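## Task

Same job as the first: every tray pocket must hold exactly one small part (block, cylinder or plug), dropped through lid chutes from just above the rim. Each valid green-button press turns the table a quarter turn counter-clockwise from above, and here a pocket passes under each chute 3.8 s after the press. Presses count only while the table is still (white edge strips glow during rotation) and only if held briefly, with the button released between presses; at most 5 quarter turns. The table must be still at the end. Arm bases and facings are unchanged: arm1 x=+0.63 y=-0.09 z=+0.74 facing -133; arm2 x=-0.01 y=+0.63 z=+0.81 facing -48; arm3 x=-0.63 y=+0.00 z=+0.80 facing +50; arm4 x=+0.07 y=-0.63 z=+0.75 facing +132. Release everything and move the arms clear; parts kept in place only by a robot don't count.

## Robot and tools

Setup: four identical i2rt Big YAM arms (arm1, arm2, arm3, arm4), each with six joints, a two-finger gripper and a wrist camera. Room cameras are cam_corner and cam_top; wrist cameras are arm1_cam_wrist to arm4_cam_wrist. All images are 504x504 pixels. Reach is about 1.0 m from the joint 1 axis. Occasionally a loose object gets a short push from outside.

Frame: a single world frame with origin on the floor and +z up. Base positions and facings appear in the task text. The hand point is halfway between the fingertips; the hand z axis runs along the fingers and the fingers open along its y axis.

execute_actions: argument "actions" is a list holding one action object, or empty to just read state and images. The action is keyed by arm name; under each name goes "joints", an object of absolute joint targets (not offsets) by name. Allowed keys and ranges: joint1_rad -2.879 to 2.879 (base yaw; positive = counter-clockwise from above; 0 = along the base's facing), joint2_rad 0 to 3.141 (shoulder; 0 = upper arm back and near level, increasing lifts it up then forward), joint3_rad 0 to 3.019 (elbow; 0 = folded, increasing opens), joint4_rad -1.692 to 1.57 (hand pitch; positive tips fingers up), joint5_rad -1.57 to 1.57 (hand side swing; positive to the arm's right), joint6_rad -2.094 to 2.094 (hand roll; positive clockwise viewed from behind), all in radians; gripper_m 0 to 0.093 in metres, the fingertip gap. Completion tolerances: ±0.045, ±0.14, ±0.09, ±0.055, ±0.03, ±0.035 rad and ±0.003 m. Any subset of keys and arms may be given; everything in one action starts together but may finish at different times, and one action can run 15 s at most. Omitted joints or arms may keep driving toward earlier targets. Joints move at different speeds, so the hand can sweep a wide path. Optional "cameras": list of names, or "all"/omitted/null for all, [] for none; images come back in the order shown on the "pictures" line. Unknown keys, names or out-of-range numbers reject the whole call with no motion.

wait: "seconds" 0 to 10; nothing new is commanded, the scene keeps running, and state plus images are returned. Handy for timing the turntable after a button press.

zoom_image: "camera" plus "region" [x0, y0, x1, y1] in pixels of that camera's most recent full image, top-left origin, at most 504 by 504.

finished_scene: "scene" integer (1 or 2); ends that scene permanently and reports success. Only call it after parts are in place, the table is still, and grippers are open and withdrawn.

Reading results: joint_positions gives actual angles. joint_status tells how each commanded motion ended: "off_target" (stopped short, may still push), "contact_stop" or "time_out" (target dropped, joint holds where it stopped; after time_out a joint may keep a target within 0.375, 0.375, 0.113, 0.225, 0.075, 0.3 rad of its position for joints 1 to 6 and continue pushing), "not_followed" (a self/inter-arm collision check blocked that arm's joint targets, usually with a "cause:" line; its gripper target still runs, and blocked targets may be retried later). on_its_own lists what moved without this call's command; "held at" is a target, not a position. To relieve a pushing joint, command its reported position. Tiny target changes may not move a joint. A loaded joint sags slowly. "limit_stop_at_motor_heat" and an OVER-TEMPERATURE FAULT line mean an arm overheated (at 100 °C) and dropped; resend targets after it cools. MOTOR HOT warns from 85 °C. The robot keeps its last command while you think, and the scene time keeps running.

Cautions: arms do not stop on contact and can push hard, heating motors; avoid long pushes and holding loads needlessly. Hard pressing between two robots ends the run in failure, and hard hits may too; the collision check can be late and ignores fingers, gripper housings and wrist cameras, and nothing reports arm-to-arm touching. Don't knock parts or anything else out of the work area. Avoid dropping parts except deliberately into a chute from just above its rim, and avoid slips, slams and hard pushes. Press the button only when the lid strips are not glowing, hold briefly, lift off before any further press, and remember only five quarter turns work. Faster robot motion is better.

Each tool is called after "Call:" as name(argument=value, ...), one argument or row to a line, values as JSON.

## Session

Call:
execute_actions(
  actions=[],
)

Scene clock: 0.00 s.
Motor temperatures (°C, as the motors report them): arm1=[32 35 44 36 34 35] | arm2=[34 35 49 35 32 33] | arm3=[32 37 45 35 33 32] | arm4=[34 35 46 36 32 34]
arm1.joint_positions: joint1_rad=+0.172 joint2_rad=+0.435 joint3_rad=+1.449 joint4_rad=-1.532 joint5_rad=+0.010 joint6_rad=-0.014 gripper_m=+0.094
arm1.joint_status: not commanded
arm1.hand: x=+0.5544 y=-0.1824 z=+1.2946 quat_wxyz=(-0.241, -0.759, -0.413, +0.442) (m; scene frame)
arm2.joint_positions: joint1_rad=-0.637 joint2_rad=+0.453 joint3_rad=+1.452 joint4_rad=-1.551 joint5_rad=-0.002 joint6_rad=+0.014 gripper_m=+0.094
arm2.joint_status: not commanded
arm2.hand: x=+0.0032 y=+0.5062 z=+1.3642 quat_wxyz=(-0.363, -0.588, -0.644, +0.328) (m; scene frame)
arm3.joint_positions: joint1_rad=+0.637 joint2_rad=+0.448 joint3_rad=+1.469 joint4_rad=-1.544 joint5_rad=+0.012 joint6_rad=-0.002 gripper_m=+0.095
arm3.joint_status: not commanded
arm3.hand: x=-0.6134 y=+0.1195 z=+1.3632 quat_wxyz=(-0.367, +0.589, -0.632, -0.346) (m; scene frame)
arm4.joint_positions: joint1_rad=-0.445 joint2_rad=+0.440 joint3_rad=+1.468 joint4_rad=-1.539 joint5_rad=-0.007 joint6_rad=+0.009 gripper_m=+0.094
arm4.joint_status: not commanded
arm4.hand: x=+0.0395 y=-0.5147 z=+1.3118 quat_wxyz=(-0.296, +0.692, -0.516, -0.409) (m; scene frame)
pictures: arm1_cam_wrist, arm2_cam_wrist, arm3_cam_wrist, arm4_cam_wrist, cam_corner, cam_top
Images, in order (width x height): arm1_cam_wrist 504x504, arm2_cam_wrist 504x504, arm3_cam_wrist 504x504, arm4_cam_wrist 504x504, cam_corner 504x504, cam_top 504x504.

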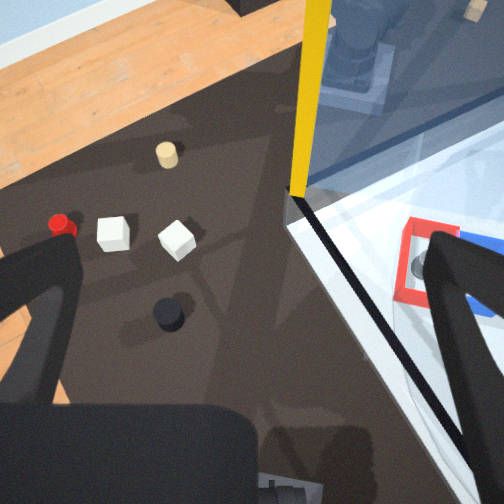

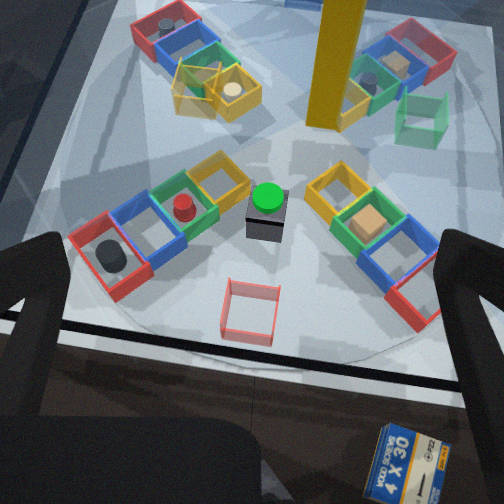

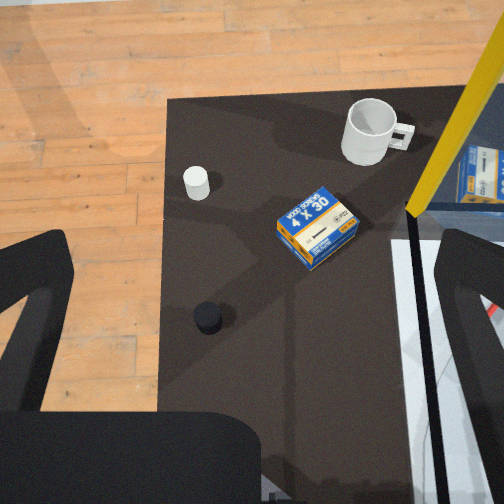

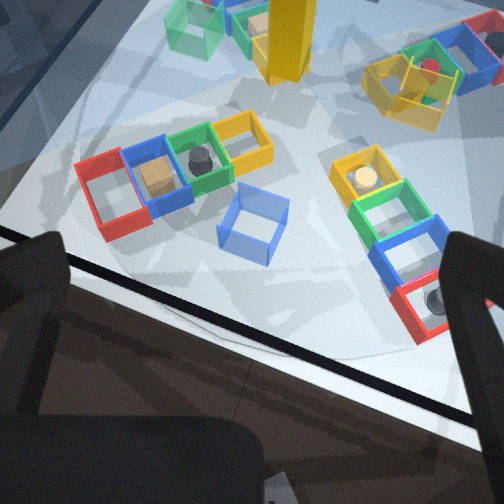

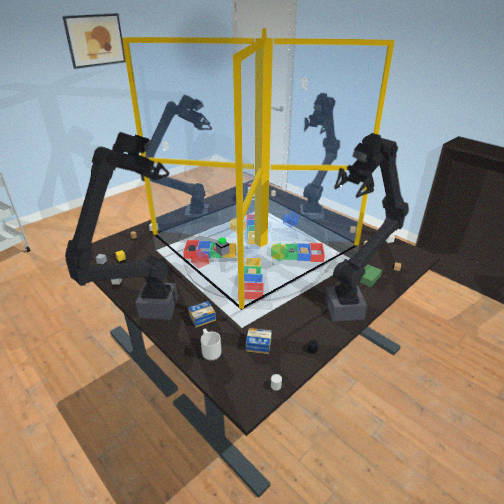

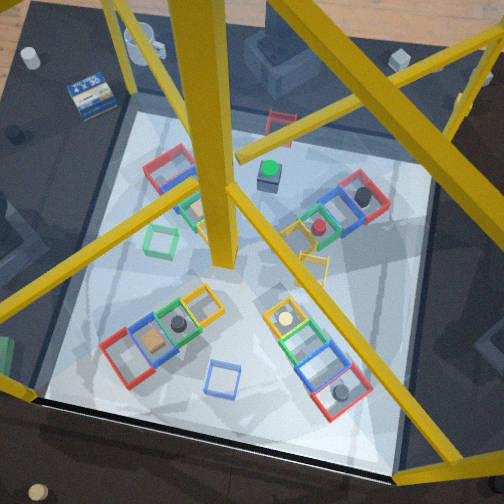

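Call:
zoom_image(
  camera="cam_top",
  region=[60, 90, 460, 490],
)

Call:
zoom_image(
  camera="arm2_cam_wrist",
  region=[50, 0, 500, 360],
)

Call:
zoom_image(
  camera="cam_corner",
  region=[50, 170, 460, 420],
)

Region (60, 90, 460, 490) of cam_top's 504x504 image, scaled by 1.260, with more detail than that image has.

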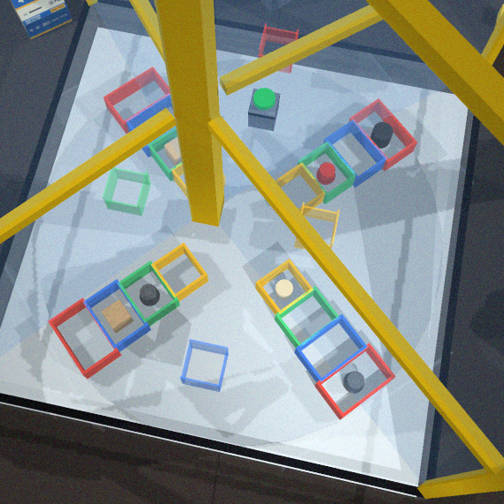

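Region (50, 0, 500, 360) of arm2_cam_wrist's 504x504 image, scaled by 1.120, with more detail than that image has; it fills the top 403 rows of this view, and the rest is white.

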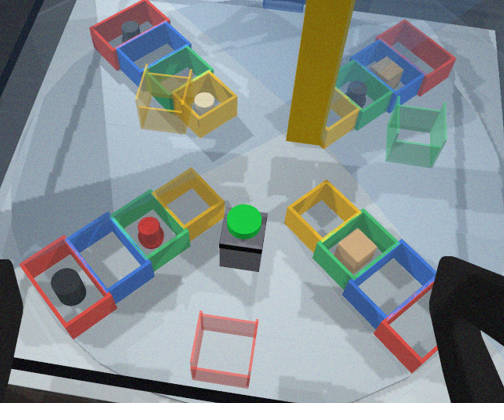

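Region (50, 170, 460, 420) of cam_corner's 504x504 image, scaled by 1.229, with more detail than that image has; it fills the top 307 rows of this view, and the rest is white.

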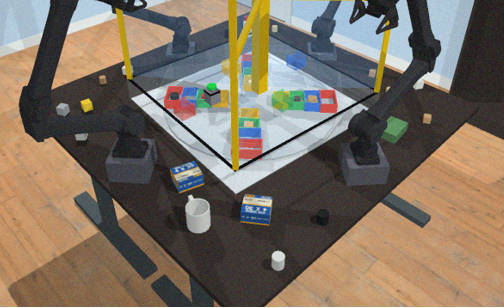

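Call:
execute_actions(
  actions=[
    {"arm1":{"joints":{"joint1_rad":0.55}},"arm2":{"joints":{"joint1_rad":-0.69,"joint3_rad":1.07,"joint4_rad":-1.19,"gripper_m":0.0}},"arm3":{"joints":{"joint1_rad":0.8}},"arm4":{"joints":{"joint1_rad":0.75}}},
  ],
  cameras=["arm1_cam_wrist","arm3_cam_wrist","arm4_cam_wrist"],
)

Call:
execute_actions(
  actions=[
    {"arm2":{"joints":{"joint2_rad":1.28}}},
  ],
  cameras=["arm2_cam_wrist","cam_top"],
)

Scene clock: 55.77 s.
Motor temperatures (°C, as the motors report them): arm1=[32 35 46 36 34 35] | arm2=[34 35 52 35 32 33] | arm3=[32 37 46 35 33 32] | arm4=[34 35 48 36 32 34]
arm1.joint_positions: joint1_rad=+0.545 joint2_rad=+0.435 joint3_rad=+1.449 joint4_rad=-1.532 joint5_rad=+0.010 joint6_rad=-0.014 gripper_m=+0.094
arm1.joint_status: all done
arm1.hand: x=+0.5961 y=-0.2001 z=+1.2954 quat_wxyz=(-0.319, -0.668, -0.546, +0.392) (m; scene frame)
arm2.joint_positions: joint1_rad=-0.686 joint2_rad=+0.459 joint3_rad=+1.064 joint4_rad=-1.209 joint5_rad=-0.002 joint6_rad=+0.014 gripper_m=+0.001
arm2.joint_status: all done
arm2.hand: x=+0.0014 y=+0.4036 z=+1.2523 quat_wxyz=(-0.339, -0.612, -0.638, +0.321) (m; scene frame)
arm3.joint_positions: joint1_rad=+0.796 joint2_rad=+0.448 joint3_rad=+1.469 joint4_rad=-1.544 joint5_rad=+0.012 joint6_rad=-0.002 gripper_m=+0.095
arm3.joint_status: all done
arm3.hand: x=-0.6329 y=+0.1195 z=+1.3634 quat_wxyz=(-0.340, +0.637, -0.582, -0.374) (m; scene frame)
arm4.joint_positions: joint1_rad=+0.740 joint2_rad=+0.440 joint3_rad=+1.468 joint4_rad=-1.539 joint5_rad=-0.007 joint6_rad=+0.009 gripper_m=+0.094
arm4.joint_status: all done
arm4.hand: x=-0.0443 y=-0.6190 z=+1.3120 quat_wxyz=(-0.017, +0.862, -0.042, -0.506) (m; scene frame)
pictures: arm1_cam_wrist, arm3_cam_wrist, arm4_cam_wrist
Images, in order (width x height): arm1_cam_wrist 504x504, arm3_cam_wrist 504x504, arm4_cam_wrist 504x504.

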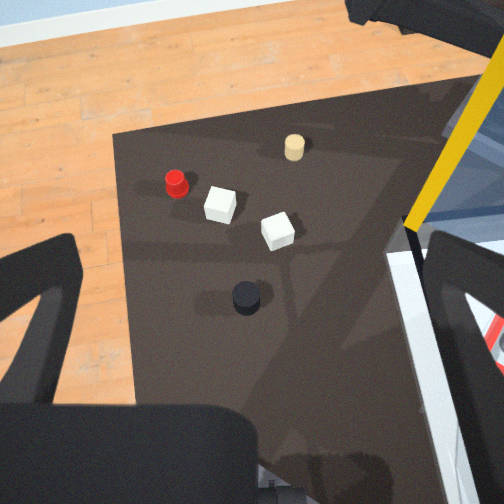

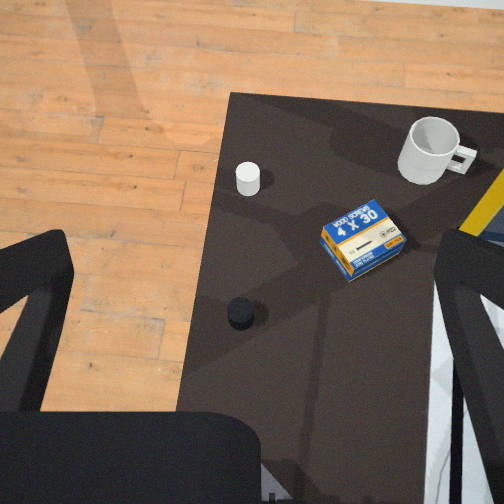

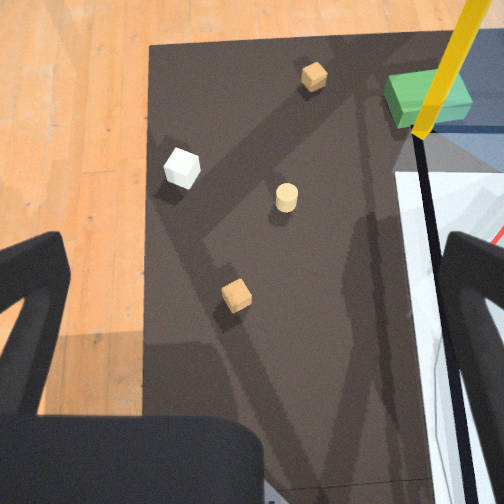

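Scene clock: 57.23 s.
Motor temperatures (°C, as the motors report them): arm1=[32 35 46 36 34 35] | arm2=[34 35 52 35 32 33] | arm3=[32 37 46 35 33 32] | arm4=[34 35 48 36 32 34]
arm1.joint_positions: joint1_rad=+0.545 joint2_rad=+0.435 joint3_rad=+1.449 joint4_rad=-1.532 joint5_rad=+0.010 joint6_rad=-0.014 gripper_m=+0.094
arm1.joint_status: not commanded
arm1.hand: x=+0.5961 y=-0.2001 z=+1.2954 quat_wxyz=(-0.319, -0.668, -0.546, +0.392) (m; scene frame)
arm2.joint_positions: joint1_rad=-0.686 joint2_rad=+1.281 joint3_rad=+1.064 joint4_rad=-1.201 joint5_rad=-0.002 joint6_rad=+0.014 gripper_m=+0.001
arm2.joint_status: all done
arm2.hand: x=+0.0077 y=+0.2422 z=+1.0036 quat_wxyz=(-0.055, -0.691, -0.718, +0.056) (m; scene frame)
arm3.joint_positions: joint1_rad=+0.796 joint2_rad=+0.448 joint3_rad=+1.469 joint4_rad=-1.544 joint5_rad=+0.012 joint6_rad=-0.002 gripper_m=+0.095
arm3.joint_status: not commanded
arm3.hand: x=-0.6329 y=+0.1195 z=+1.3634 quat_wxyz=(-0.340, +0.637, -0.582, -0.374) (m; scene frame)
arm4.joint_positions: joint1_rad=+0.740 joint2_rad=+0.440 joint3_rad=+1.468 joint4_rad=-1.539 joint5_rad=-0.007 joint6_rad=+0.009 gripper_m=+0.094
arm4.joint_status: not commanded
arm4.hand: x=-0.0443 y=-0.6190 z=+1.3120 quat_wxyz=(-0.017, +0.862, -0.042, -0.506) (m; scene frame)
pictures: arm2_cam_wrist, cam_top
Images, in order (width x height): arm2_cam_wrist 504x504, cam_top 504x504.

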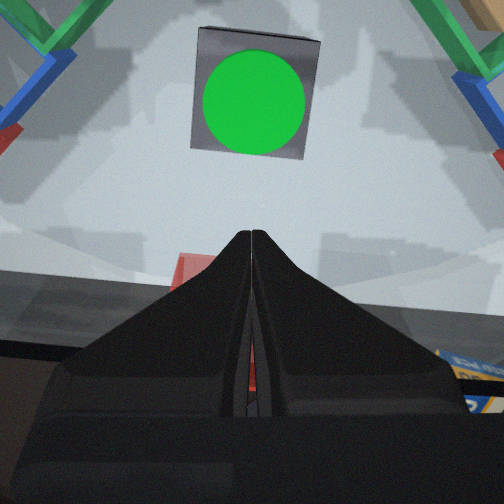

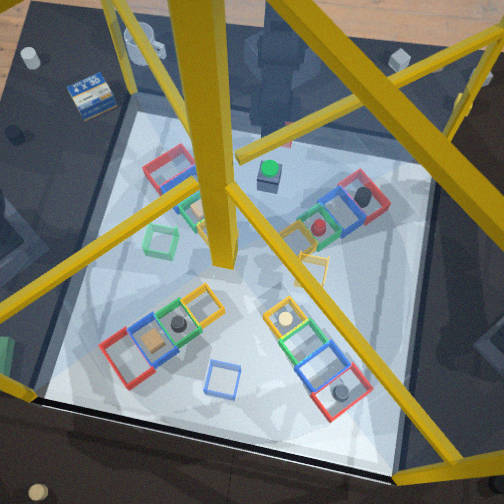

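Call:
execute_actions(
  actions=[
    {"arm1":{"joints":{"joint1_rad":0.456,"joint2_rad":1.56,"joint3_rad":1.2,"joint4_rad":-1.19,"gripper_m":0.09}},"arm2":{"joints":{"joint2_rad":1.44,"joint3_rad":1.13}},"arm4":{"joints":{"joint1_rad":0.8,"joint2_rad":1.34,"joint3_rad":0.945,"joint4_rad":-1.15,"gripper_m":0.09}}},
  ],
  cameras=["arm1_cam_wrist","arm2_cam_wrist","arm4_cam_wrist"],
)

Scene clock: 88.30 s.
Motor temperatures (°C, as the motors report them): arm1=[32 35 46 36 34 35] | arm2=[34 35 54 35 32 33] | arm3=[32 37 46 36 33 32] | arm4=[34 35 47 36 32 34]
arm1.joint_positions: joint1_rad=+0.460 joint2_rad=+1.550 joint3_rad=+1.208 joint4_rad=-1.203 joint5_rad=+0.010 joint6_rad=-0.014 gripper_m=+0.090
arm1.joint_status: all done
arm1.hand: x=+0.5007 y=-0.5144 z=+0.8800 quat_wxyz=(-0.012, -0.796, -0.605, +0.011) (m; scene frame)
arm2.joint_positions: joint1_rad=-0.686 joint2_rad=+1.446 joint3_rad=+1.098 joint4_rad=-1.199 joint5_rad=-0.002 joint6_rad=+0.014 gripper_m=+0.001
arm2.joint_status: all done
arm2.hand: x=+0.0082 y=+0.2242 z=+0.9551 quat_wxyz=(-0.009, -0.694, -0.720, +0.012) (m; scene frame)
arm3.joint_positions: joint1_rad=+0.796 joint2_rad=+0.448 joint3_rad=+1.469 joint4_rad=-1.544 joint5_rad=+0.012 joint6_rad=-0.002 gripper_m=+0.095
arm3.joint_status: not commanded
arm3.hand: x=-0.6329 y=+0.1195 z=+1.3634 quat_wxyz=(-0.340, +0.637, -0.582, -0.374) (m; scene frame)
arm4.joint_positions: joint1_rad=+0.789 joint2_rad=+1.328 joint3_rad=+0.932 joint4_rad=-1.159 joint5_rad=-0.007 joint6_rad=+0.009 gripper_m=+0.090
arm4.joint_status: all done
arm4.hand: x=-0.2776 y=-0.6157 z=+0.8732 quat_wxyz=(+0.004, +1.000, -0.026, -0.008) (m; scene frame)
pictures: arm1_cam_wrist, arm2_cam_wrist, arm4_cam_wrist
Images, in order (width x height): arm1_cam_wrist 504x504, arm2_cam_wrist 504x504, arm4_cam_wrist 504x504.

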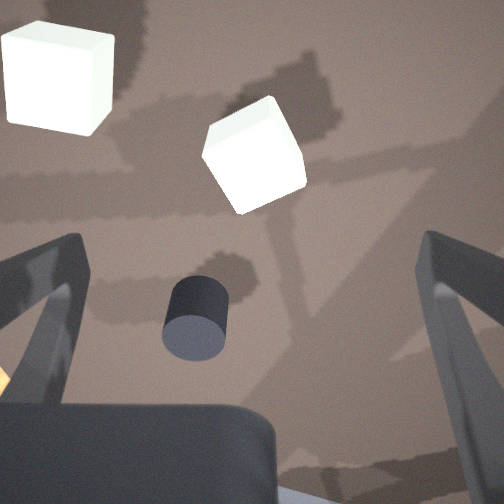

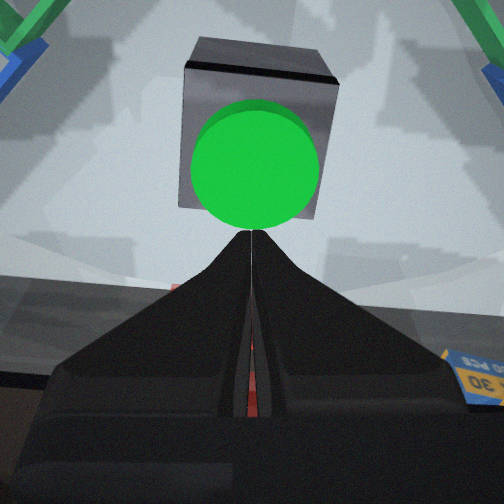

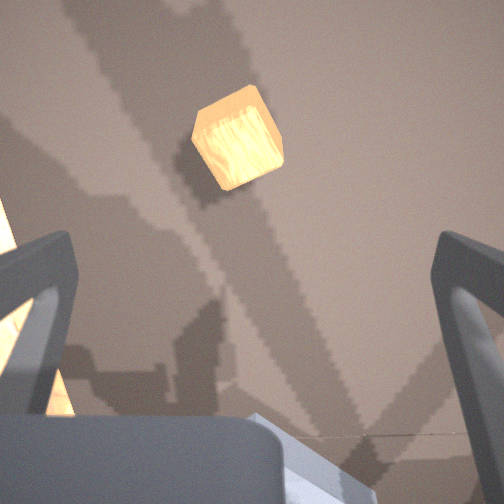

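Call:
execute_actions(
  actions=[
    {"arm1":{"joints":{"joint2_rad":1.585,"joint3_rad":1.097,"joint4_rad":-1.078,"joint6_rad":-0.5}},"arm2":{"joints":{"joint2_rad":1.575}},"arm4":{"joints":{"joint1_rad":0.815,"joint2_rad":1.365,"joint3_rad":0.82,"joint4_rad":-1.0,"joint6_rad":-0.48}}},
  ],
  cameras=["arm1_cam_wrist","arm4_cam_wrist","cam_top"],
)

Call:
execute_actions(
  actions=[
    {"arm2":{"joints":{"joint2_rad":1.4}}},
  ],
  cameras=["cam_top","arm2_cam_wrist"],
)

Scene clock: 109.57 s.
Motor temperatures (°C, as the motors report them): arm1=[32 36 46 36 34 35] | arm2=[34 36 56 35 32 33] | arm3=[32 37 46 36 33 32] | arm4=[34 36 48 36 32 34]
arm1.joint_positions: joint1_rad=+0.460 joint2_rad=+1.567 joint3_rad=+1.105 joint4_rad=-1.094 joint5_rad=+0.010 joint6_rad=-0.491 gripper_m=+0.090
arm1.joint_status: all done
arm1.hand: x=+0.5053 y=-0.5010 z=+0.8364 quat_wxyz=(-0.007, -0.630, -0.777, +0.008) (m; scene frame)
arm2.joint_positions: joint1_rad=-0.686 joint2_rad=+1.560 joint3_rad=+1.114 joint4_rad=-1.200 joint5_rad=-0.002 joint6_rad=+0.014 gripper_m=+0.001
arm2.joint_status: all done
arm2.hand: x=+0.0081 y=+0.2193 z=+0.9161 quat_wxyz=(+0.028, -0.694, -0.719, -0.022) (m; scene frame)
arm3.joint_positions: joint1_rad=+0.796 joint2_rad=+0.448 joint3_rad=+1.469 joint4_rad=-1.544 joint5_rad=+0.012 joint6_rad=-0.002 gripper_m=+0.095
arm3.joint_status: not commanded
arm3.hand: x=-0.6329 y=+0.1195 z=+1.3634 quat_wxyz=(-0.340, +0.637, -0.582, -0.374) (m; scene frame)
arm4.joint_positions: joint1_rad=+0.802 joint2_rad=+1.361 joint3_rad=+0.819 joint4_rad=-1.013 joint5_rad=-0.007 joint6_rad=-0.465 gripper_m=+0.090
arm4.joint_status: all done
arm4.hand: x=-0.2654 y=-0.6209 z=+0.8240 quat_wxyz=(+0.002, +0.976, +0.216, -0.009) (m; scene frame)
pictures: arm1_cam_wrist, arm4_cam_wrist, cam_top
Images, in order (width x height): arm1_cam_wrist 504x504, arm4_cam_wrist 504x504, cam_top 504x504.

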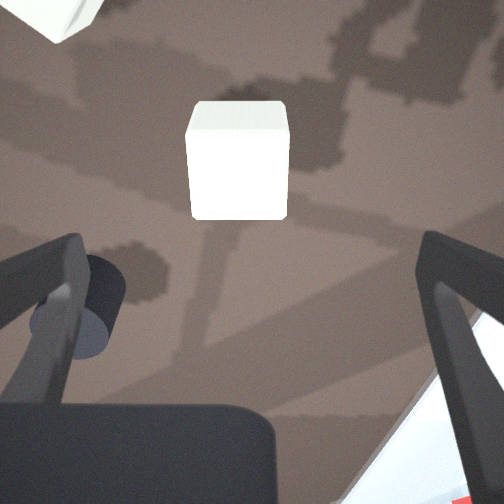

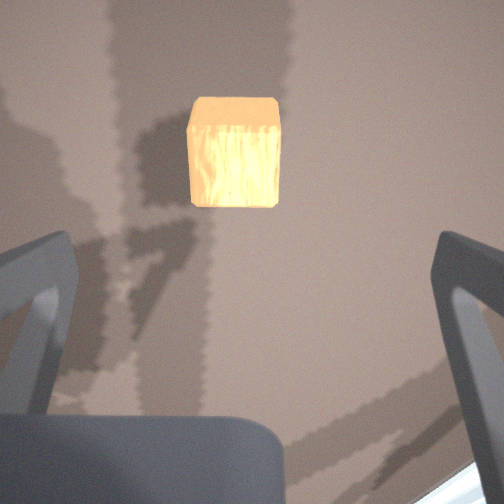

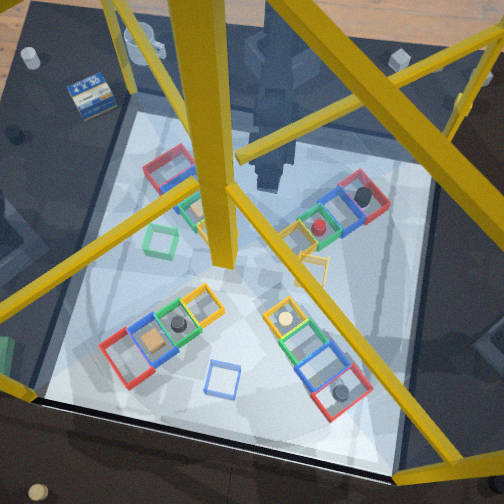

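Scene clock: 110.70 s.
Motor temperatures (°C, as the motors report them): arm1=[32 36 46 36 34 35] | arm2=[34 36 56 35 32 33] | arm3=[32 37 46 36 33 32] | arm4=[34 36 48 36 32 34]
arm1.joint_positions: joint1_rad=+0.460 joint2_rad=+1.567 joint3_rad=+1.105 joint4_rad=-1.094 joint5_rad=+0.010 joint6_rad=-0.492 gripper_m=+0.090
arm1.joint_status: not commanded
arm1.hand: x=+0.5053 y=-0.5010 z=+0.8364 quat_wxyz=(-0.007, -0.630, -0.777, +0.008) (m; scene frame)
arm2.joint_positions: joint1_rad=-0.686 joint2_rad=+1.389 joint3_rad=+1.114 joint4_rad=-1.200 joint5_rad=-0.002 joint6_rad=+0.014 gripper_m=+0.001
arm2.joint_status: all done
arm2.hand: x=+0.0086 y=+0.2201 z=+0.9827 quat_wxyz=(-0.035, -0.693, -0.719, +0.036) (m; scene frame)
arm3.joint_positions: joint1_rad=+0.796 joint2_rad=+0.448 joint3_rad=+1.469 joint4_rad=-1.544 joint5_rad=+0.012 joint6_rad=-0.002 gripper_m=+0.095
arm3.joint_status: not commanded
arm3.hand: x=-0.6329 y=+0.1195 z=+1.3634 quat_wxyz=(-0.340, +0.637, -0.582, -0.374) (m; scene frame)
arm4.joint_positions: joint1_rad=+0.802 joint2_rad=+1.361 joint3_rad=+0.819 joint4_rad=-1.013 joint5_rad=-0.007 joint6_rad=-0.465 gripper_m=+0.090
arm4.joint_status: not commanded
arm4.hand: x=-0.2654 y=-0.6209 z=+0.8240 quat_wxyz=(+0.002, +0.976, +0.216, -0.009) (m; scene frame)
pictures: arm2_cam_wrist, cam_top
Images, in order (width x height): arm2_cam_wrist 504x504, cam_top 504x504.

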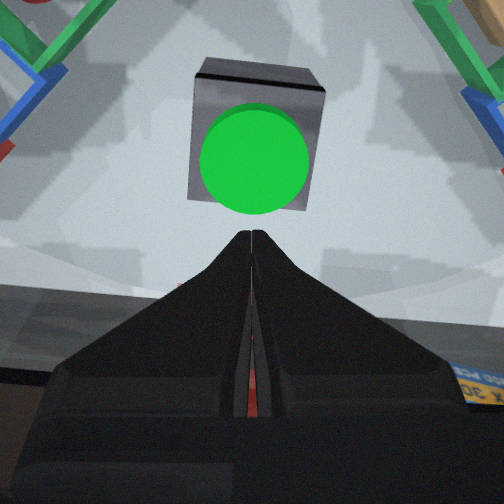

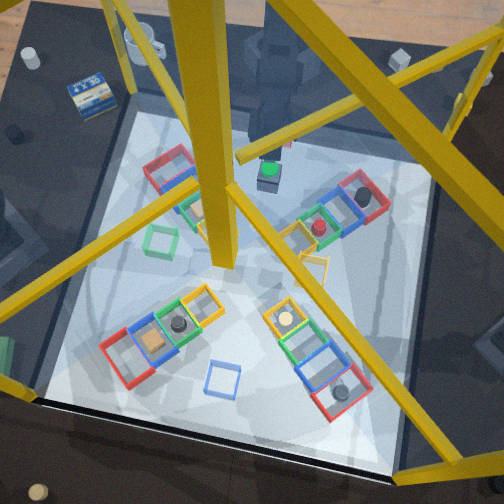

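Call:
execute_actions(
  actions=[
    {"arm2":{"joints":{"joint2_rad":1.63}}},
  ],
  cameras=["arm2_cam_wrist","cam_corner"],
)

Call:
execute_actions(
  actions=[
    {"arm2":{"joints":{"joint2_rad":1.35}}},
  ],
  cameras=["cam_top","arm2_cam_wrist"],
)

Scene clock: 133.63 s.
Motor temperatures (°C, as the motors report them): arm1=[32 36 46 36 34 35] | arm2=[34 36 55 35 32 33] | arm3=[32 37 46 36 33 32] | arm4=[34 36 47 36 32 34]
arm1.joint_positions: joint1_rad=+0.460 joint2_rad=+1.567 joint3_rad=+1.105 joint4_rad=-1.094 joint5_rad=+0.010 joint6_rad=-0.492 gripper_m=+0.090
arm1.joint_status: not commanded
arm1.hand: x=+0.5053 y=-0.5010 z=+0.8364 quat_wxyz=(-0.007, -0.630, -0.777, +0.008) (m; scene frame)
arm2.joint_positions: joint1_rad=-0.686 joint2_rad=+1.593 joint3_rad=+1.140 joint4_rad=-1.197 joint5_rad=-0.002 joint6_rad=+0.014 gripper_m=+0.000
arm2.joint_status: all done
arm2.hand: x=+0.0086 y=+0.2090 z=+0.9114 quat_wxyz=(+0.029, -0.694, -0.719, -0.024) (m; scene frame)
arm3.joint_positions: joint1_rad=+0.796 joint2_rad=+0.448 joint3_rad=+1.469 joint4_rad=-1.544 joint5_rad=+0.012 joint6_rad=-0.002 gripper_m=+0.095
arm3.joint_status: not commanded
arm3.hand: x=-0.6329 y=+0.1195 z=+1.3634 quat_wxyz=(-0.340, +0.637, -0.582, -0.374) (m; scene frame)
arm4.joint_positions: joint1_rad=+0.802 joint2_rad=+1.361 joint3_rad=+0.819 joint4_rad=-1.013 joint5_rad=-0.007 joint6_rad=-0.465 gripper_m=+0.090
arm4.joint_status: not commanded
arm4.hand: x=-0.2654 y=-0.6209 z=+0.8240 quat_wxyz=(+0.002, +0.976, +0.216, -0.009) (m; scene frame)
pictures: arm2_cam_wrist, cam_corner
Images, in order (width x height): arm2_cam_wrist 504x504, cam_corner 504x504.

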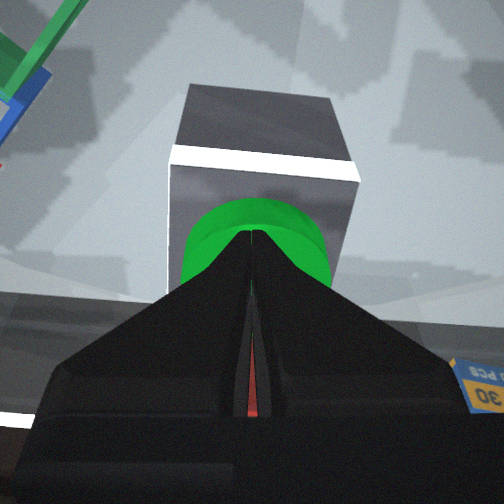

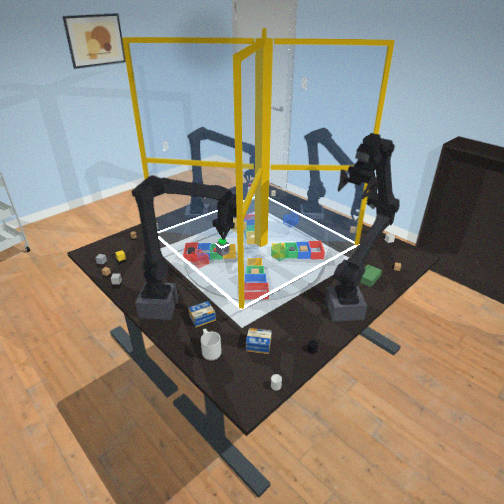

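Scene clock: 134.87 s.
Motor temperatures (°C, as the motors report them): arm1=[32 36 46 36 34 35] | arm2=[34 36 55 35 32 33] | arm3=[32 37 46 36 33 32] | arm4=[34 36 47 36 32 34]
arm1.joint_positions: joint1_rad=+0.460 joint2_rad=+1.567 joint3_rad=+1.105 joint4_rad=-1.094 joint5_rad=+0.010 joint6_rad=-0.492 gripper_m=+0.090
arm1.joint_status: not commanded
arm1.hand: x=+0.5053 y=-0.5010 z=+0.8364 quat_wxyz=(-0.007, -0.630, -0.777, +0.008) (m; scene frame)
arm2.joint_positions: joint1_rad=-0.686 joint2_rad=+1.342 joint3_rad=+1.123 joint4_rad=-1.197 joint5_rad=-0.002 joint6_rad=+0.014 gripper_m=+0.000
arm2.joint_status: all done
arm2.hand: x=+0.0089 y=+0.2185 z=+1.0052 quat_wxyz=(-0.056, -0.691, -0.718, +0.057) (m; scene frame)
arm3.joint_positions: joint1_rad=+0.796 joint2_rad=+0.448 joint3_rad=+1.469 joint4_rad=-1.544 joint5_rad=+0.012 joint6_rad=-0.002 gripper_m=+0.095
arm3.joint_status: not commanded
arm3.hand: x=-0.6329 y=+0.1195 z=+1.3634 quat_wxyz=(-0.340, +0.637, -0.582, -0.374) (m; scene frame)
arm4.joint_positions: joint1_rad=+0.802 joint2_rad=+1.361 joint3_rad=+0.819 joint4_rad=-1.013 joint5_rad=-0.007 joint6_rad=-0.465 gripper_m=+0.090
arm4.joint_status: not commanded
arm4.hand: x=-0.2654 y=-0.6209 z=+0.8240 quat_wxyz=(+0.002, +0.976, +0.216, -0.009) (m; scene frame)
pictures: arm2_cam_wrist, cam_top
Images, in order (width x height): arm2_cam_wrist 504x504, cam_top 504x504.

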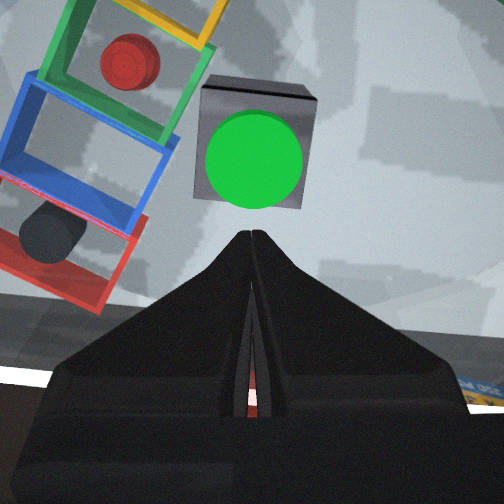

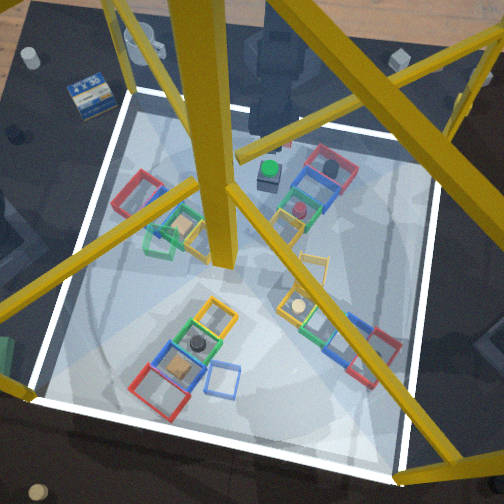

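Call:
execute_actions(
  actions=[
    {"arm1":{"joints":{"joint2_rad":1.675,"joint3_rad":0.985,"joint4_rad":-0.865}},"arm4":{"joints":{"joint1_rad":0.82,"joint2_rad":1.487,"joint3_rad":0.72,"joint4_rad":-0.777}}},
  ],
  cameras=["arm1_cam_wrist","arm4_cam_wrist","cam_top"],
)

Scene clock: 159.53 s.
Motor temperatures (°C, as the motors report them): arm1=[32 36 46 36 34 35] | arm2=[34 35 55 35 32 33] | arm3=[32 37 45 36 33 32] | arm4=[34 36 47 36 32 34]
arm1.joint_positions: joint1_rad=+0.460 joint2_rad=+1.675 joint3_rad=+0.986 joint4_rad=-0.881 joint5_rad=+0.010 joint6_rad=-0.492 gripper_m=+0.090
arm1.joint_status: all done
arm1.hand: x=+0.5092 y=-0.4924 z=+0.7545 quat_wxyz=(-0.004, -0.630, -0.777, +0.002) (m; scene frame)
arm2.joint_positions: joint1_rad=-0.686 joint2_rad=+1.342 joint3_rad=+1.123 joint4_rad=-1.197 joint5_rad=-0.002 joint6_rad=+0.014 gripper_m=+0.000
arm2.joint_status: not commanded
arm2.hand: x=+0.0089 y=+0.2185 z=+1.0052 quat_wxyz=(-0.056, -0.691, -0.718, +0.057) (m; scene frame)
arm3.joint_positions: joint1_rad=+0.796 joint2_rad=+0.448 joint3_rad=+1.469 joint4_rad=-1.544 joint5_rad=+0.012 joint6_rad=-0.002 gripper_m=+0.095
arm3.joint_status: not commanded
arm3.hand: x=-0.6329 y=+0.1195 z=+1.3634 quat_wxyz=(-0.340, +0.637, -0.582, -0.374) (m; scene frame)
arm4.joint_positions: joint1_rad=+0.806 joint2_rad=+1.500 joint3_rad=+0.716 joint4_rad=-0.789 joint5_rad=-0.007 joint6_rad=-0.465 gripper_m=+0.090
arm4.joint_status: all done
arm4.hand: x=-0.2575 y=-0.6224 z=+0.7492 quat_wxyz=(+0.005, +0.976, +0.218, +0.000) (m; scene frame)
pictures: arm1_cam_wrist, arm4_cam_wrist, cam_top
Images, in order (width x height): arm1_cam_wrist 504x504, arm4_cam_wrist 504x504, cam_top 504x504.

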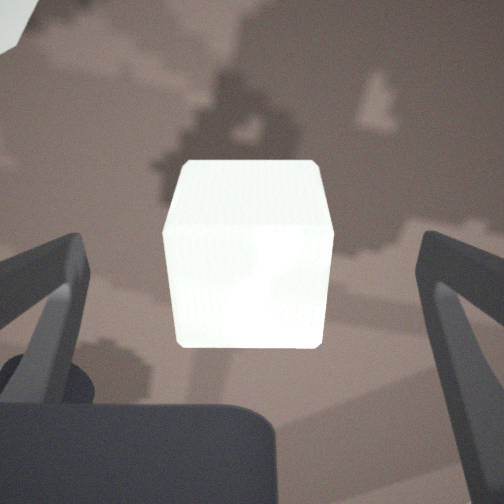

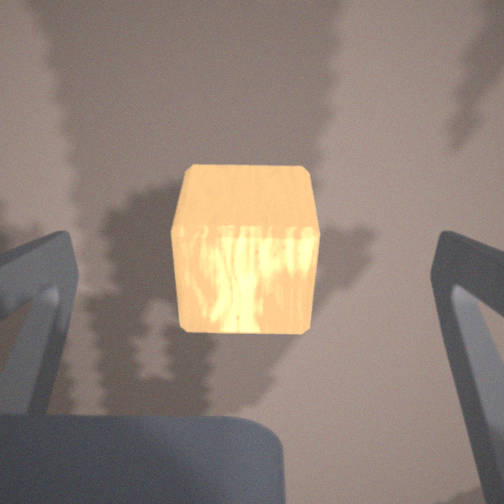

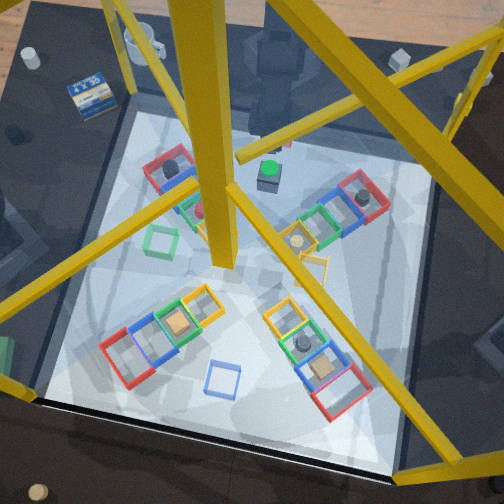

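Call:
execute_actions(
  actions=[
    {"arm1":{"joints":{"gripper_m":0.02}},"arm4":{"joints":{"gripper_m":0.015}},"arm3":{"joints":{"joint2_rad":1.0,"joint3_rad":0.9,"joint4_rad":-1.5}}},
  ],
  cameras=["arm1_cam_wrist","arm4_cam_wrist"],
)

Call:
execute_actions(
  actions=[
    {"arm1":{"joints":{"joint2_rad":1.25}},"arm4":{"joints":{"joint2_rad":1.2}},"arm3":{"joints":{"joint1_rad":-1.4}}},
  ],
  cameras=[],
)

Call:
execute_actions(
  actions=[
    {"arm1":{"joints":{"joint2_rad":0.7,"joint3_rad":0.85,"joint4_rad":-1.68,"joint6_rad":0}},"arm4":{"joints":{"joint2_rad":1.0,"joint3_rad":0.95,"joint4_rad":-1.55,"joint6_rad":0}}},
  ],
  cameras=["arm1_cam_wrist","arm4_cam_wrist"],
)

Scene clock: 177.77 s.
Motor temperatures (°C, as the motors report them): arm1=[32 37 45 36 34 35] | arm2=[34 35 55 35 32 33] | arm3=[32 37 45 36 33 32] | arm4=[34 36 46 36 32 34]
arm1.joint_positions: joint1_rad=+0.460 joint2_rad=+1.675 joint3_rad=+0.986 joint4_rad=-0.881 joint5_rad=+0.010 joint6_rad=-0.492 gripper_m=+0.039
arm1.joint_status: gripper_m off_target (ended at +0.039, target +0.020)
arm1.hand: x=+0.5092 y=-0.4924 z=+0.7545 quat_wxyz=(-0.004, -0.630, -0.777, +0.002) (m; scene frame)
arm2.joint_positions: joint1_rad=-0.686 joint2_rad=+1.342 joint3_rad=+1.123 joint4_rad=-1.197 joint5_rad=-0.002 joint6_rad=+0.014 gripper_m=+0.000
arm2.joint_status: not commanded
arm2.hand: x=+0.0089 y=+0.2185 z=+1.0052 quat_wxyz=(-0.056, -0.691, -0.718, +0.057) (m; scene frame)
arm3.joint_positions: joint1_rad=+0.796 joint2_rad=+1.009 joint3_rad=+0.890 joint4_rad=-1.503 joint5_rad=+0.012 joint6_rad=-0.002 gripper_m=+0.095
arm3.joint_status: all done
arm3.hand: x=-0.6496 y=+0.2444 z=+1.0028 quat_wxyz=(+0.013, +0.743, -0.669, +0.015) (m; scene frame)
arm4.joint_positions: joint1_rad=+0.806 joint2_rad=+1.500 joint3_rad=+0.716 joint4_rad=-0.789 joint5_rad=-0.007 joint6_rad=-0.466 gripper_m=+0.031
arm4.joint_status: gripper_m off_target (ended at +0.031, target +0.015)
arm4.hand: x=-0.2575 y=-0.6224 z=+0.7492 quat_wxyz=(+0.005, +0.976, +0.218, +0.000) (m; scene frame)
pictures: arm1_cam_wrist, arm4_cam_wrist
Images, in order (width x height): arm1_cam_wrist 504x504, arm4_cam_wrist 504x504.

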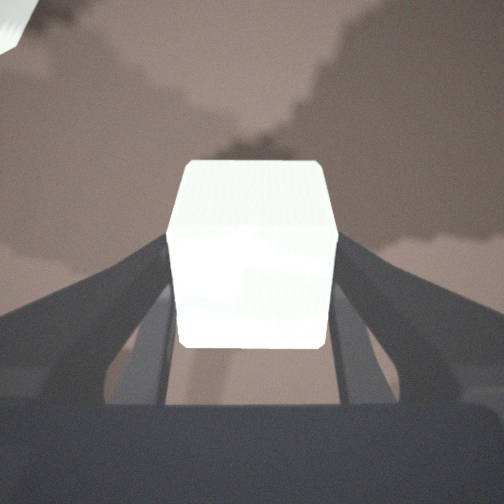

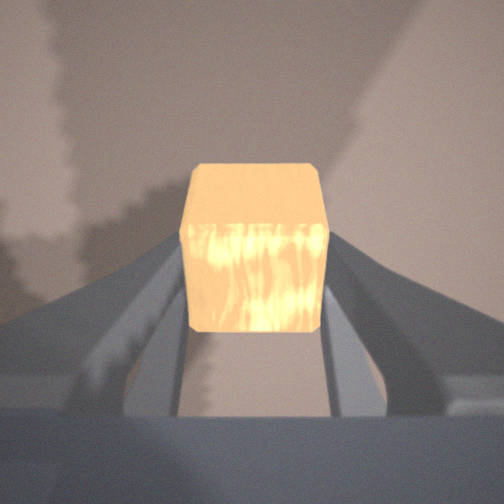

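Scene clock: 179.87 s.
Motor temperatures (°C, as the motors report them): arm1=[32 36 45 36 34 35] | arm2=[34 35 55 35 32 33] | arm3=[32 37 46 36 33 32] | arm4=[34 36 46 36 32 34]
arm1.joint_positions: joint1_rad=+0.460 joint2_rad=+1.233 joint3_rad=+0.986 joint4_rad=-0.881 joint5_rad=+0.010 joint6_rad=-0.492 gripper_m=+0.039
arm1.joint_status: all done
arm1.hand: x=+0.5032 y=-0.5024 z=+0.9376 quat_wxyz=(-0.089, -0.616, -0.756, +0.204) (m; scene frame)
arm2.joint_positions: joint1_rad=-0.686 joint2_rad=+1.342 joint3_rad=+1.123 joint4_rad=-1.197 joint5_rad=-0.002 joint6_rad=+0.014 gripper_m=+0.000
arm2.joint_status: not commanded
arm2.hand: x=+0.0089 y=+0.2185 z=+1.0052 quat_wxyz=(-0.056, -0.691, -0.718, +0.057) (m; scene frame)
arm3.joint_positions: joint1_rad=-1.397 joint2_rad=+1.009 joint3_rad=+0.890 joint4_rad=-1.503 joint5_rad=+0.013 joint6_rad=-0.002 gripper_m=+0.095
arm3.joint_status: all done
arm3.hand: x=-0.4171 y=-0.1225 z=+0.9960 quat_wxyz=(+0.034, -0.256, -0.966, -0.004) (m; scene frame)
arm4.joint_positions: joint1_rad=+0.806 joint2_rad=+1.191 joint3_rad=+0.716 joint4_rad=-0.789 joint5_rad=-0.007 joint6_rad=-0.466 gripper_m=+0.031
arm4.joint_status: all done
arm4.hand: x=-0.2833 y=-0.6216 z=+0.8500 quat_wxyz=(-0.033, +0.964, +0.216, -0.149) (m; scene frame)
pictures: none
No camera images: the call's "cameras" was empty. Leave "cameras" out to get every camera's image.

Scene clock: 181.40 s.
Motor temperatures (°C, as the motors report them): arm1=[32 36 45 36 34 35] | arm2=[34 35 55 35 32 33] | arm3=[32 37 46 36 33 32] | arm4=[34 36 46 36 32 34]
arm1.joint_positions: joint1_rad=+0.460 joint2_rad=+0.691 joint3_rad=+0.849 joint4_rad=-1.664 joint5_rad=+0.010 joint6_rad=-0.009 gripper_m=+0.039
arm1.joint_status: all done
arm1.hand: x=+0.5782 y=-0.2428 z=+0.9804 quat_wxyz=(-0.023, -0.797, -0.603, +0.027) (m; scene frame)
arm2.joint_positions: joint1_rad=-0.686 joint2_rad=+1.342 joint3_rad=+1.123 joint4_rad=-1.197 joint5_rad=-0.002 joint6_rad=+0.014 gripper_m=+0.000
arm2.joint_status: not commanded
arm2.hand: x=+0.0089 y=+0.2185 z=+1.0052 quat_wxyz=(-0.056, -0.691, -0.718, +0.057) (m; scene frame)
arm3.joint_positions: joint1_rad=-1.397 joint2_rad=+1.009 joint3_rad=+0.890 joint4_rad=-1.503 joint5_rad=+0.013 joint6_rad=-0.002 gripper_m=+0.095
arm3.joint_status: not commanded
arm3.hand: x=-0.4171 y=-0.1225 z=+0.9960 quat_wxyz=(+0.034, -0.256, -0.966, -0.004) (m; scene frame)
arm4.joint_positions: joint1_rad=+0.806 joint2_rad=+0.990 joint3_rad=+0.924 joint4_rad=-1.540 joint5_rad=-0.007 joint6_rad=-0.015 gripper_m=+0.031
arm4.joint_status: all done
arm4.hand: x=-0.1683 y=-0.6243 z=+0.9655 quat_wxyz=(+0.005, +1.000, -0.005, +0.017) (m; scene frame)
pictures: arm1_cam_wrist, arm4_cam_wrist
Images, in order (width x height): arm1_cam_wrist 504x504, arm4_cam_wrist 504x504.

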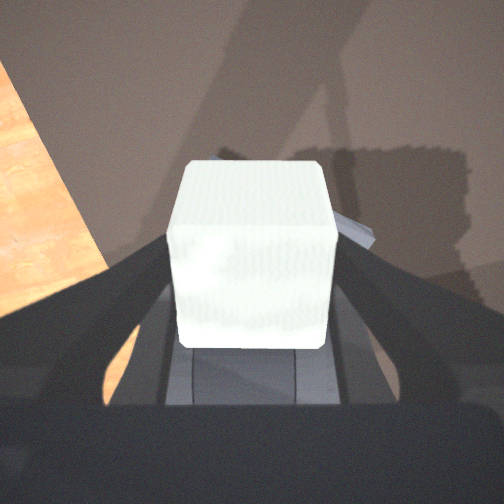

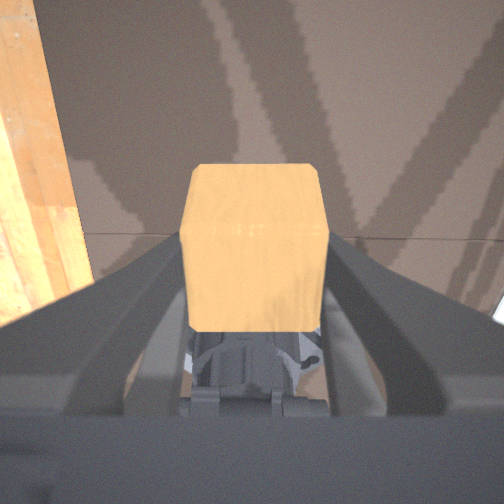

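Call:
execute_actions(
  actions=[
    {"arm1":{"joints":{"joint1_rad":-1.06}},"arm4":{"joints":{"joint1_rad":-0.5}},"arm3":{"joints":{"joint1_rad":-2.62}}},
  ],
  cameras=[],
)

Call:
execute_actions(
  actions=[
    {"arm1":{"joints":{"joint2_rad":1.1,"joint3_rad":1.0,"joint4_rad":-0.72}},"arm4":{"joints":{"joint2_rad":1.1,"joint4_rad":-1.25}},"arm3":{"joints":{"joint2_rad":1.25,"joint3_rad":1.2,"joint4_rad":-1.2}}},
  ],
  cameras=["arm1_cam_wrist","arm4_cam_wrist","arm3_cam_wrist","cam_top"],
)

Scene clock: 189.30 s.
Motor temperatures (°C, as the motors report them): arm1=[32 36 46 36 34 35] | arm2=[34 35 55 35 32 33] | arm3=[32 37 46 35 33 32] | arm4=[34 36 48 36 32 34]
arm1.joint_positions: joint1_rad=-1.055 joint2_rad=+0.692 joint3_rad=+0.849 joint4_rad=-1.664 joint5_rad=+0.011 joint6_rad=-0.006 gripper_m=+0.039
arm1.joint_status: all done
arm1.hand: x=+0.4653 y=-0.0439 z=+0.9766 quat_wxyz=(+0.005, -0.994, +0.111, +0.023) (m; scene frame)
arm2.joint_positions: joint1_rad=-0.686 joint2_rad=+1.342 joint3_rad=+1.123 joint4_rad=-1.197 joint5_rad=-0.002 joint6_rad=+0.014 gripper_m=+0.000
arm2.joint_status: not commanded
arm2.hand: x=+0.0089 y=+0.2185 z=+1.0052 quat_wxyz=(-0.056, -0.691, -0.718, +0.057) (m; scene frame)
arm3.joint_positions: joint1_rad=-2.617 joint2_rad=+1.009 joint3_rad=+0.890 joint4_rad=-1.503 joint5_rad=+0.012 joint6_rad=-0.002 gripper_m=+0.095
arm3.joint_status: all done
arm3.hand: x=-0.6714 y=-0.2389 z=+0.9979 quat_wxyz=(+0.029, -0.763, -0.645, -0.014) (m; scene frame)
arm4.joint_positions: joint1_rad=-0.492 joint2_rad=+0.992 joint3_rad=+0.924 joint4_rad=-1.540 joint5_rad=-0.007 joint6_rad=-0.014 gripper_m=+0.031
arm4.joint_status: all done
arm4.hand: x=+0.0145 y=-0.3937 z=+0.9646 quat_wxyz=(+0.015, +0.793, -0.609, +0.013) (m; scene frame)
pictures: none
No camera images: the call's "cameras" was empty. Leave "cameras" out to get every camera's image.

Scene clock: 190.80 s.
Motor temperatures (°C, as the motors report them): arm1=[32 36 47 36 34 35] | arm2=[34 35 55 35 32 33] | arm3=[32 37 46 35 33 32] | arm4=[34 36 48 36 32 34]
arm1.joint_positions: joint1_rad=-1.055 joint2_rad=+1.110 joint3_rad=+0.964 joint4_rad=-0.745 joint5_rad=+0.011 joint6_rad=-0.006 gripper_m=+0.039
arm1.joint_status: all done
arm1.hand: x=+0.1920 y=+0.0197 z=+0.9862 quat_wxyz=(+0.040, -0.939, +0.108, +0.323) (m; scene frame)
arm2.joint_positions: joint1_rad=-0.686 joint2_rad=+1.342 joint3_rad=+1.123 joint4_rad=-1.197 joint5_rad=-0.002 joint6_rad=+0.014 gripper_m=+0.000
arm2.joint_status: not commanded
arm2.hand: x=+0.0089 y=+0.2185 z=+1.0052 quat_wxyz=(-0.056, -0.691, -0.718, +0.057) (m; scene frame)
arm3.joint_positions: joint1_rad=-2.617 joint2_rad=+1.255 joint3_rad=+1.150 joint4_rad=-1.217 joint5_rad=+0.012 joint6_rad=-0.002 gripper_m=+0.095
arm3.joint_status: all done
arm3.hand: x=-0.6989 y=-0.4019 z=+1.0333 quat_wxyz=(-0.067, -0.758, -0.641, +0.100) (m; scene frame)
arm4.joint_positions: joint1_rad=-0.492 joint2_rad=+1.108 joint3_rad=+0.924 joint4_rad=-1.264 joint5_rad=-0.007 joint6_rad=-0.014 gripper_m=+0.031
arm4.joint_status: all done
arm4.hand: x=-0.0041 y=-0.3204 z=+0.9375 quat_wxyz=(-0.035, +0.792, -0.608, -0.050) (m; scene frame)
pictures: arm1_cam_wrist, arm3_cam_wrist, arm4_cam_wrist, cam_top
Images, in order (width x height): arm1_cam_wrist 504x504, arm3_cam_wrist 504x504, arm4_cam_wrist 504x504, cam_top 504x504.

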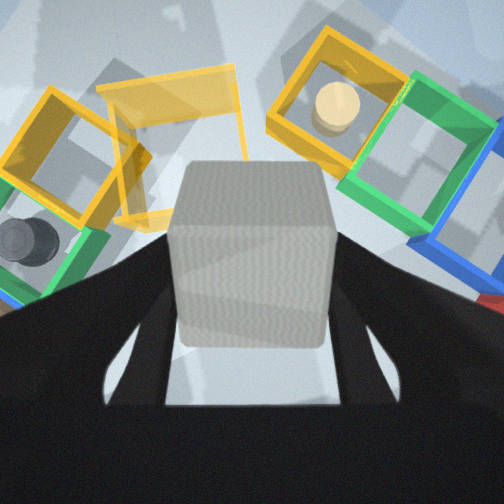

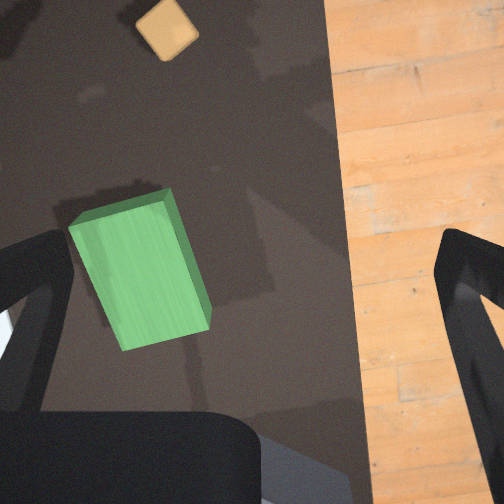

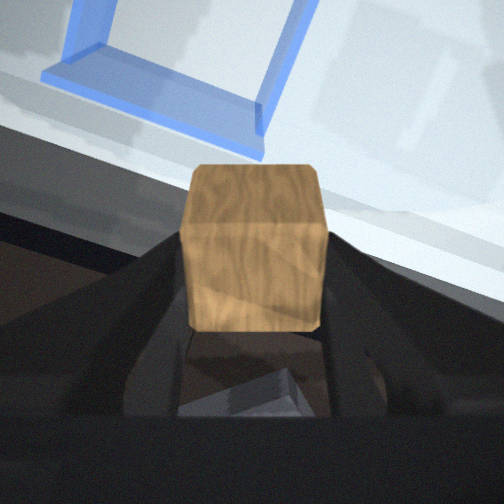

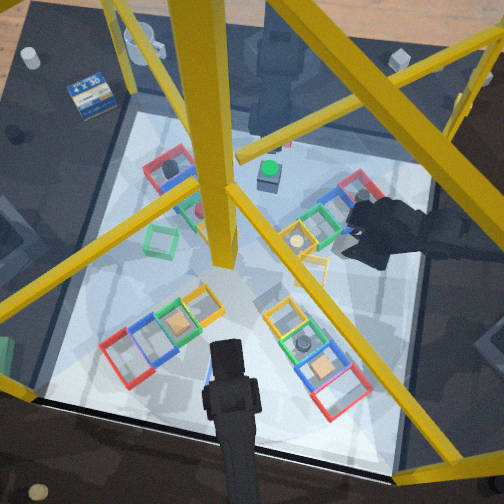

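Call:
execute_actions(
  actions=[
    {"arm1":{"joints":{"joint1_rad":-0.975,"joint2_rad":1.2,"joint3_rad":1.11,"joint4_rad":-0.72,"joint6_rad":-0.13}},"arm4":{"joints":{"joint1_rad":-0.435,"joint3_rad":1.115,"joint4_rad":-1.3,"joint6_rad":0.33}},"arm3":{"joints":{"joint1_rad":-2.49,"joint2_rad":1.71,"joint3_rad":1.26,"joint4_rad":-1.07,"joint6_rad":-0.58}}},
  ],
  cameras=["arm1_cam_wrist","arm4_cam_wrist","arm3_cam_wrist"],
)

Scene clock: 229.60 s.
Motor temperatures (°C, as the motors report them): arm1=[32 36 52 36 34 35] | arm2=[34 35 55 35 32 33] | arm3=[32 37 50 35 33 32] | arm4=[34 35 50 36 32 34]
arm1.joint_positions: joint1_rad=-0.971 joint2_rad=+1.190 joint3_rad=+1.057 joint4_rad=-0.739 joint5_rad=+0.010 joint6_rad=-0.122 gripper_m=+0.039
arm1.joint_status: all done
arm1.hand: x=+0.1506 y=-0.0121 z=+1.0017 quat_wxyz=(+0.045, -0.942, +0.014, +0.332) (m; scene frame)
arm2.joint_positions: joint1_rad=-0.686 joint2_rad=+1.342 joint3_rad=+1.123 joint4_rad=-1.197 joint5_rad=-0.002 joint6_rad=+0.014 gripper_m=+0.000
arm2.joint_status: not commanded
arm2.hand: x=+0.0089 y=+0.2185 z=+1.0052 quat_wxyz=(-0.056, -0.691, -0.718, +0.057) (m; scene frame)
arm3.joint_positions: joint1_rad=-2.482 joint2_rad=+1.730 joint3_rad=+1.237 joint4_rad=-1.083 joint5_rad=+0.012 joint6_rad=-0.570 gripper_m=+0.095
arm3.joint_status: all done
arm3.hand: x=-0.6490 y=-0.4812 z=+0.8655 quat_wxyz=(+0.014, -0.495, -0.869, -0.001) (m; scene frame)
arm4.joint_positions: joint1_rad=-0.443 joint2_rad=+1.108 joint3_rad=+1.071 joint4_rad=-1.294 joint5_rad=-0.007 joint6_rad=+0.315 gripper_m=+0.031
arm4.joint_status: all done
arm4.hand: x=-0.0292 y=-0.2918 z=+0.9982 quat_wxyz=(-0.051, +0.696, -0.708, -0.107) (m; scene frame)
pictures: arm1_cam_wrist, arm3_cam_wrist, arm4_cam_wrist
Images, in order (width x height): arm1_cam_wrist 504x504, arm3_cam_wrist 504x504, arm4_cam_wrist 504x504.

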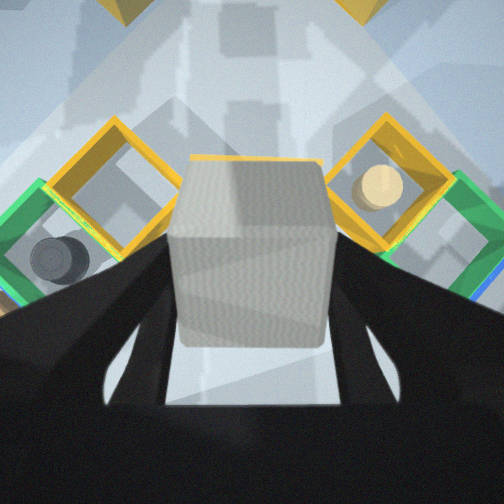

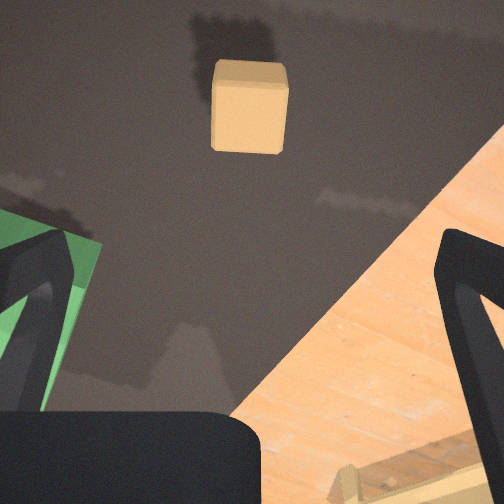

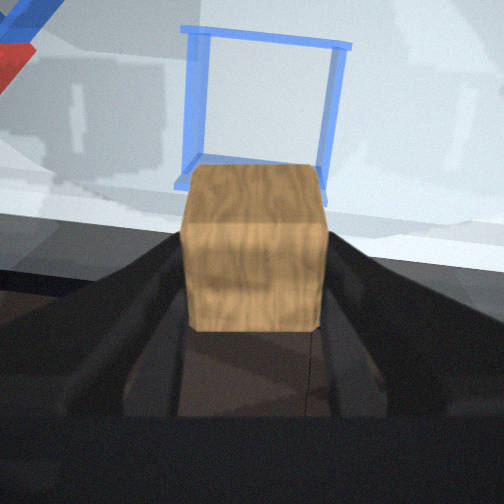

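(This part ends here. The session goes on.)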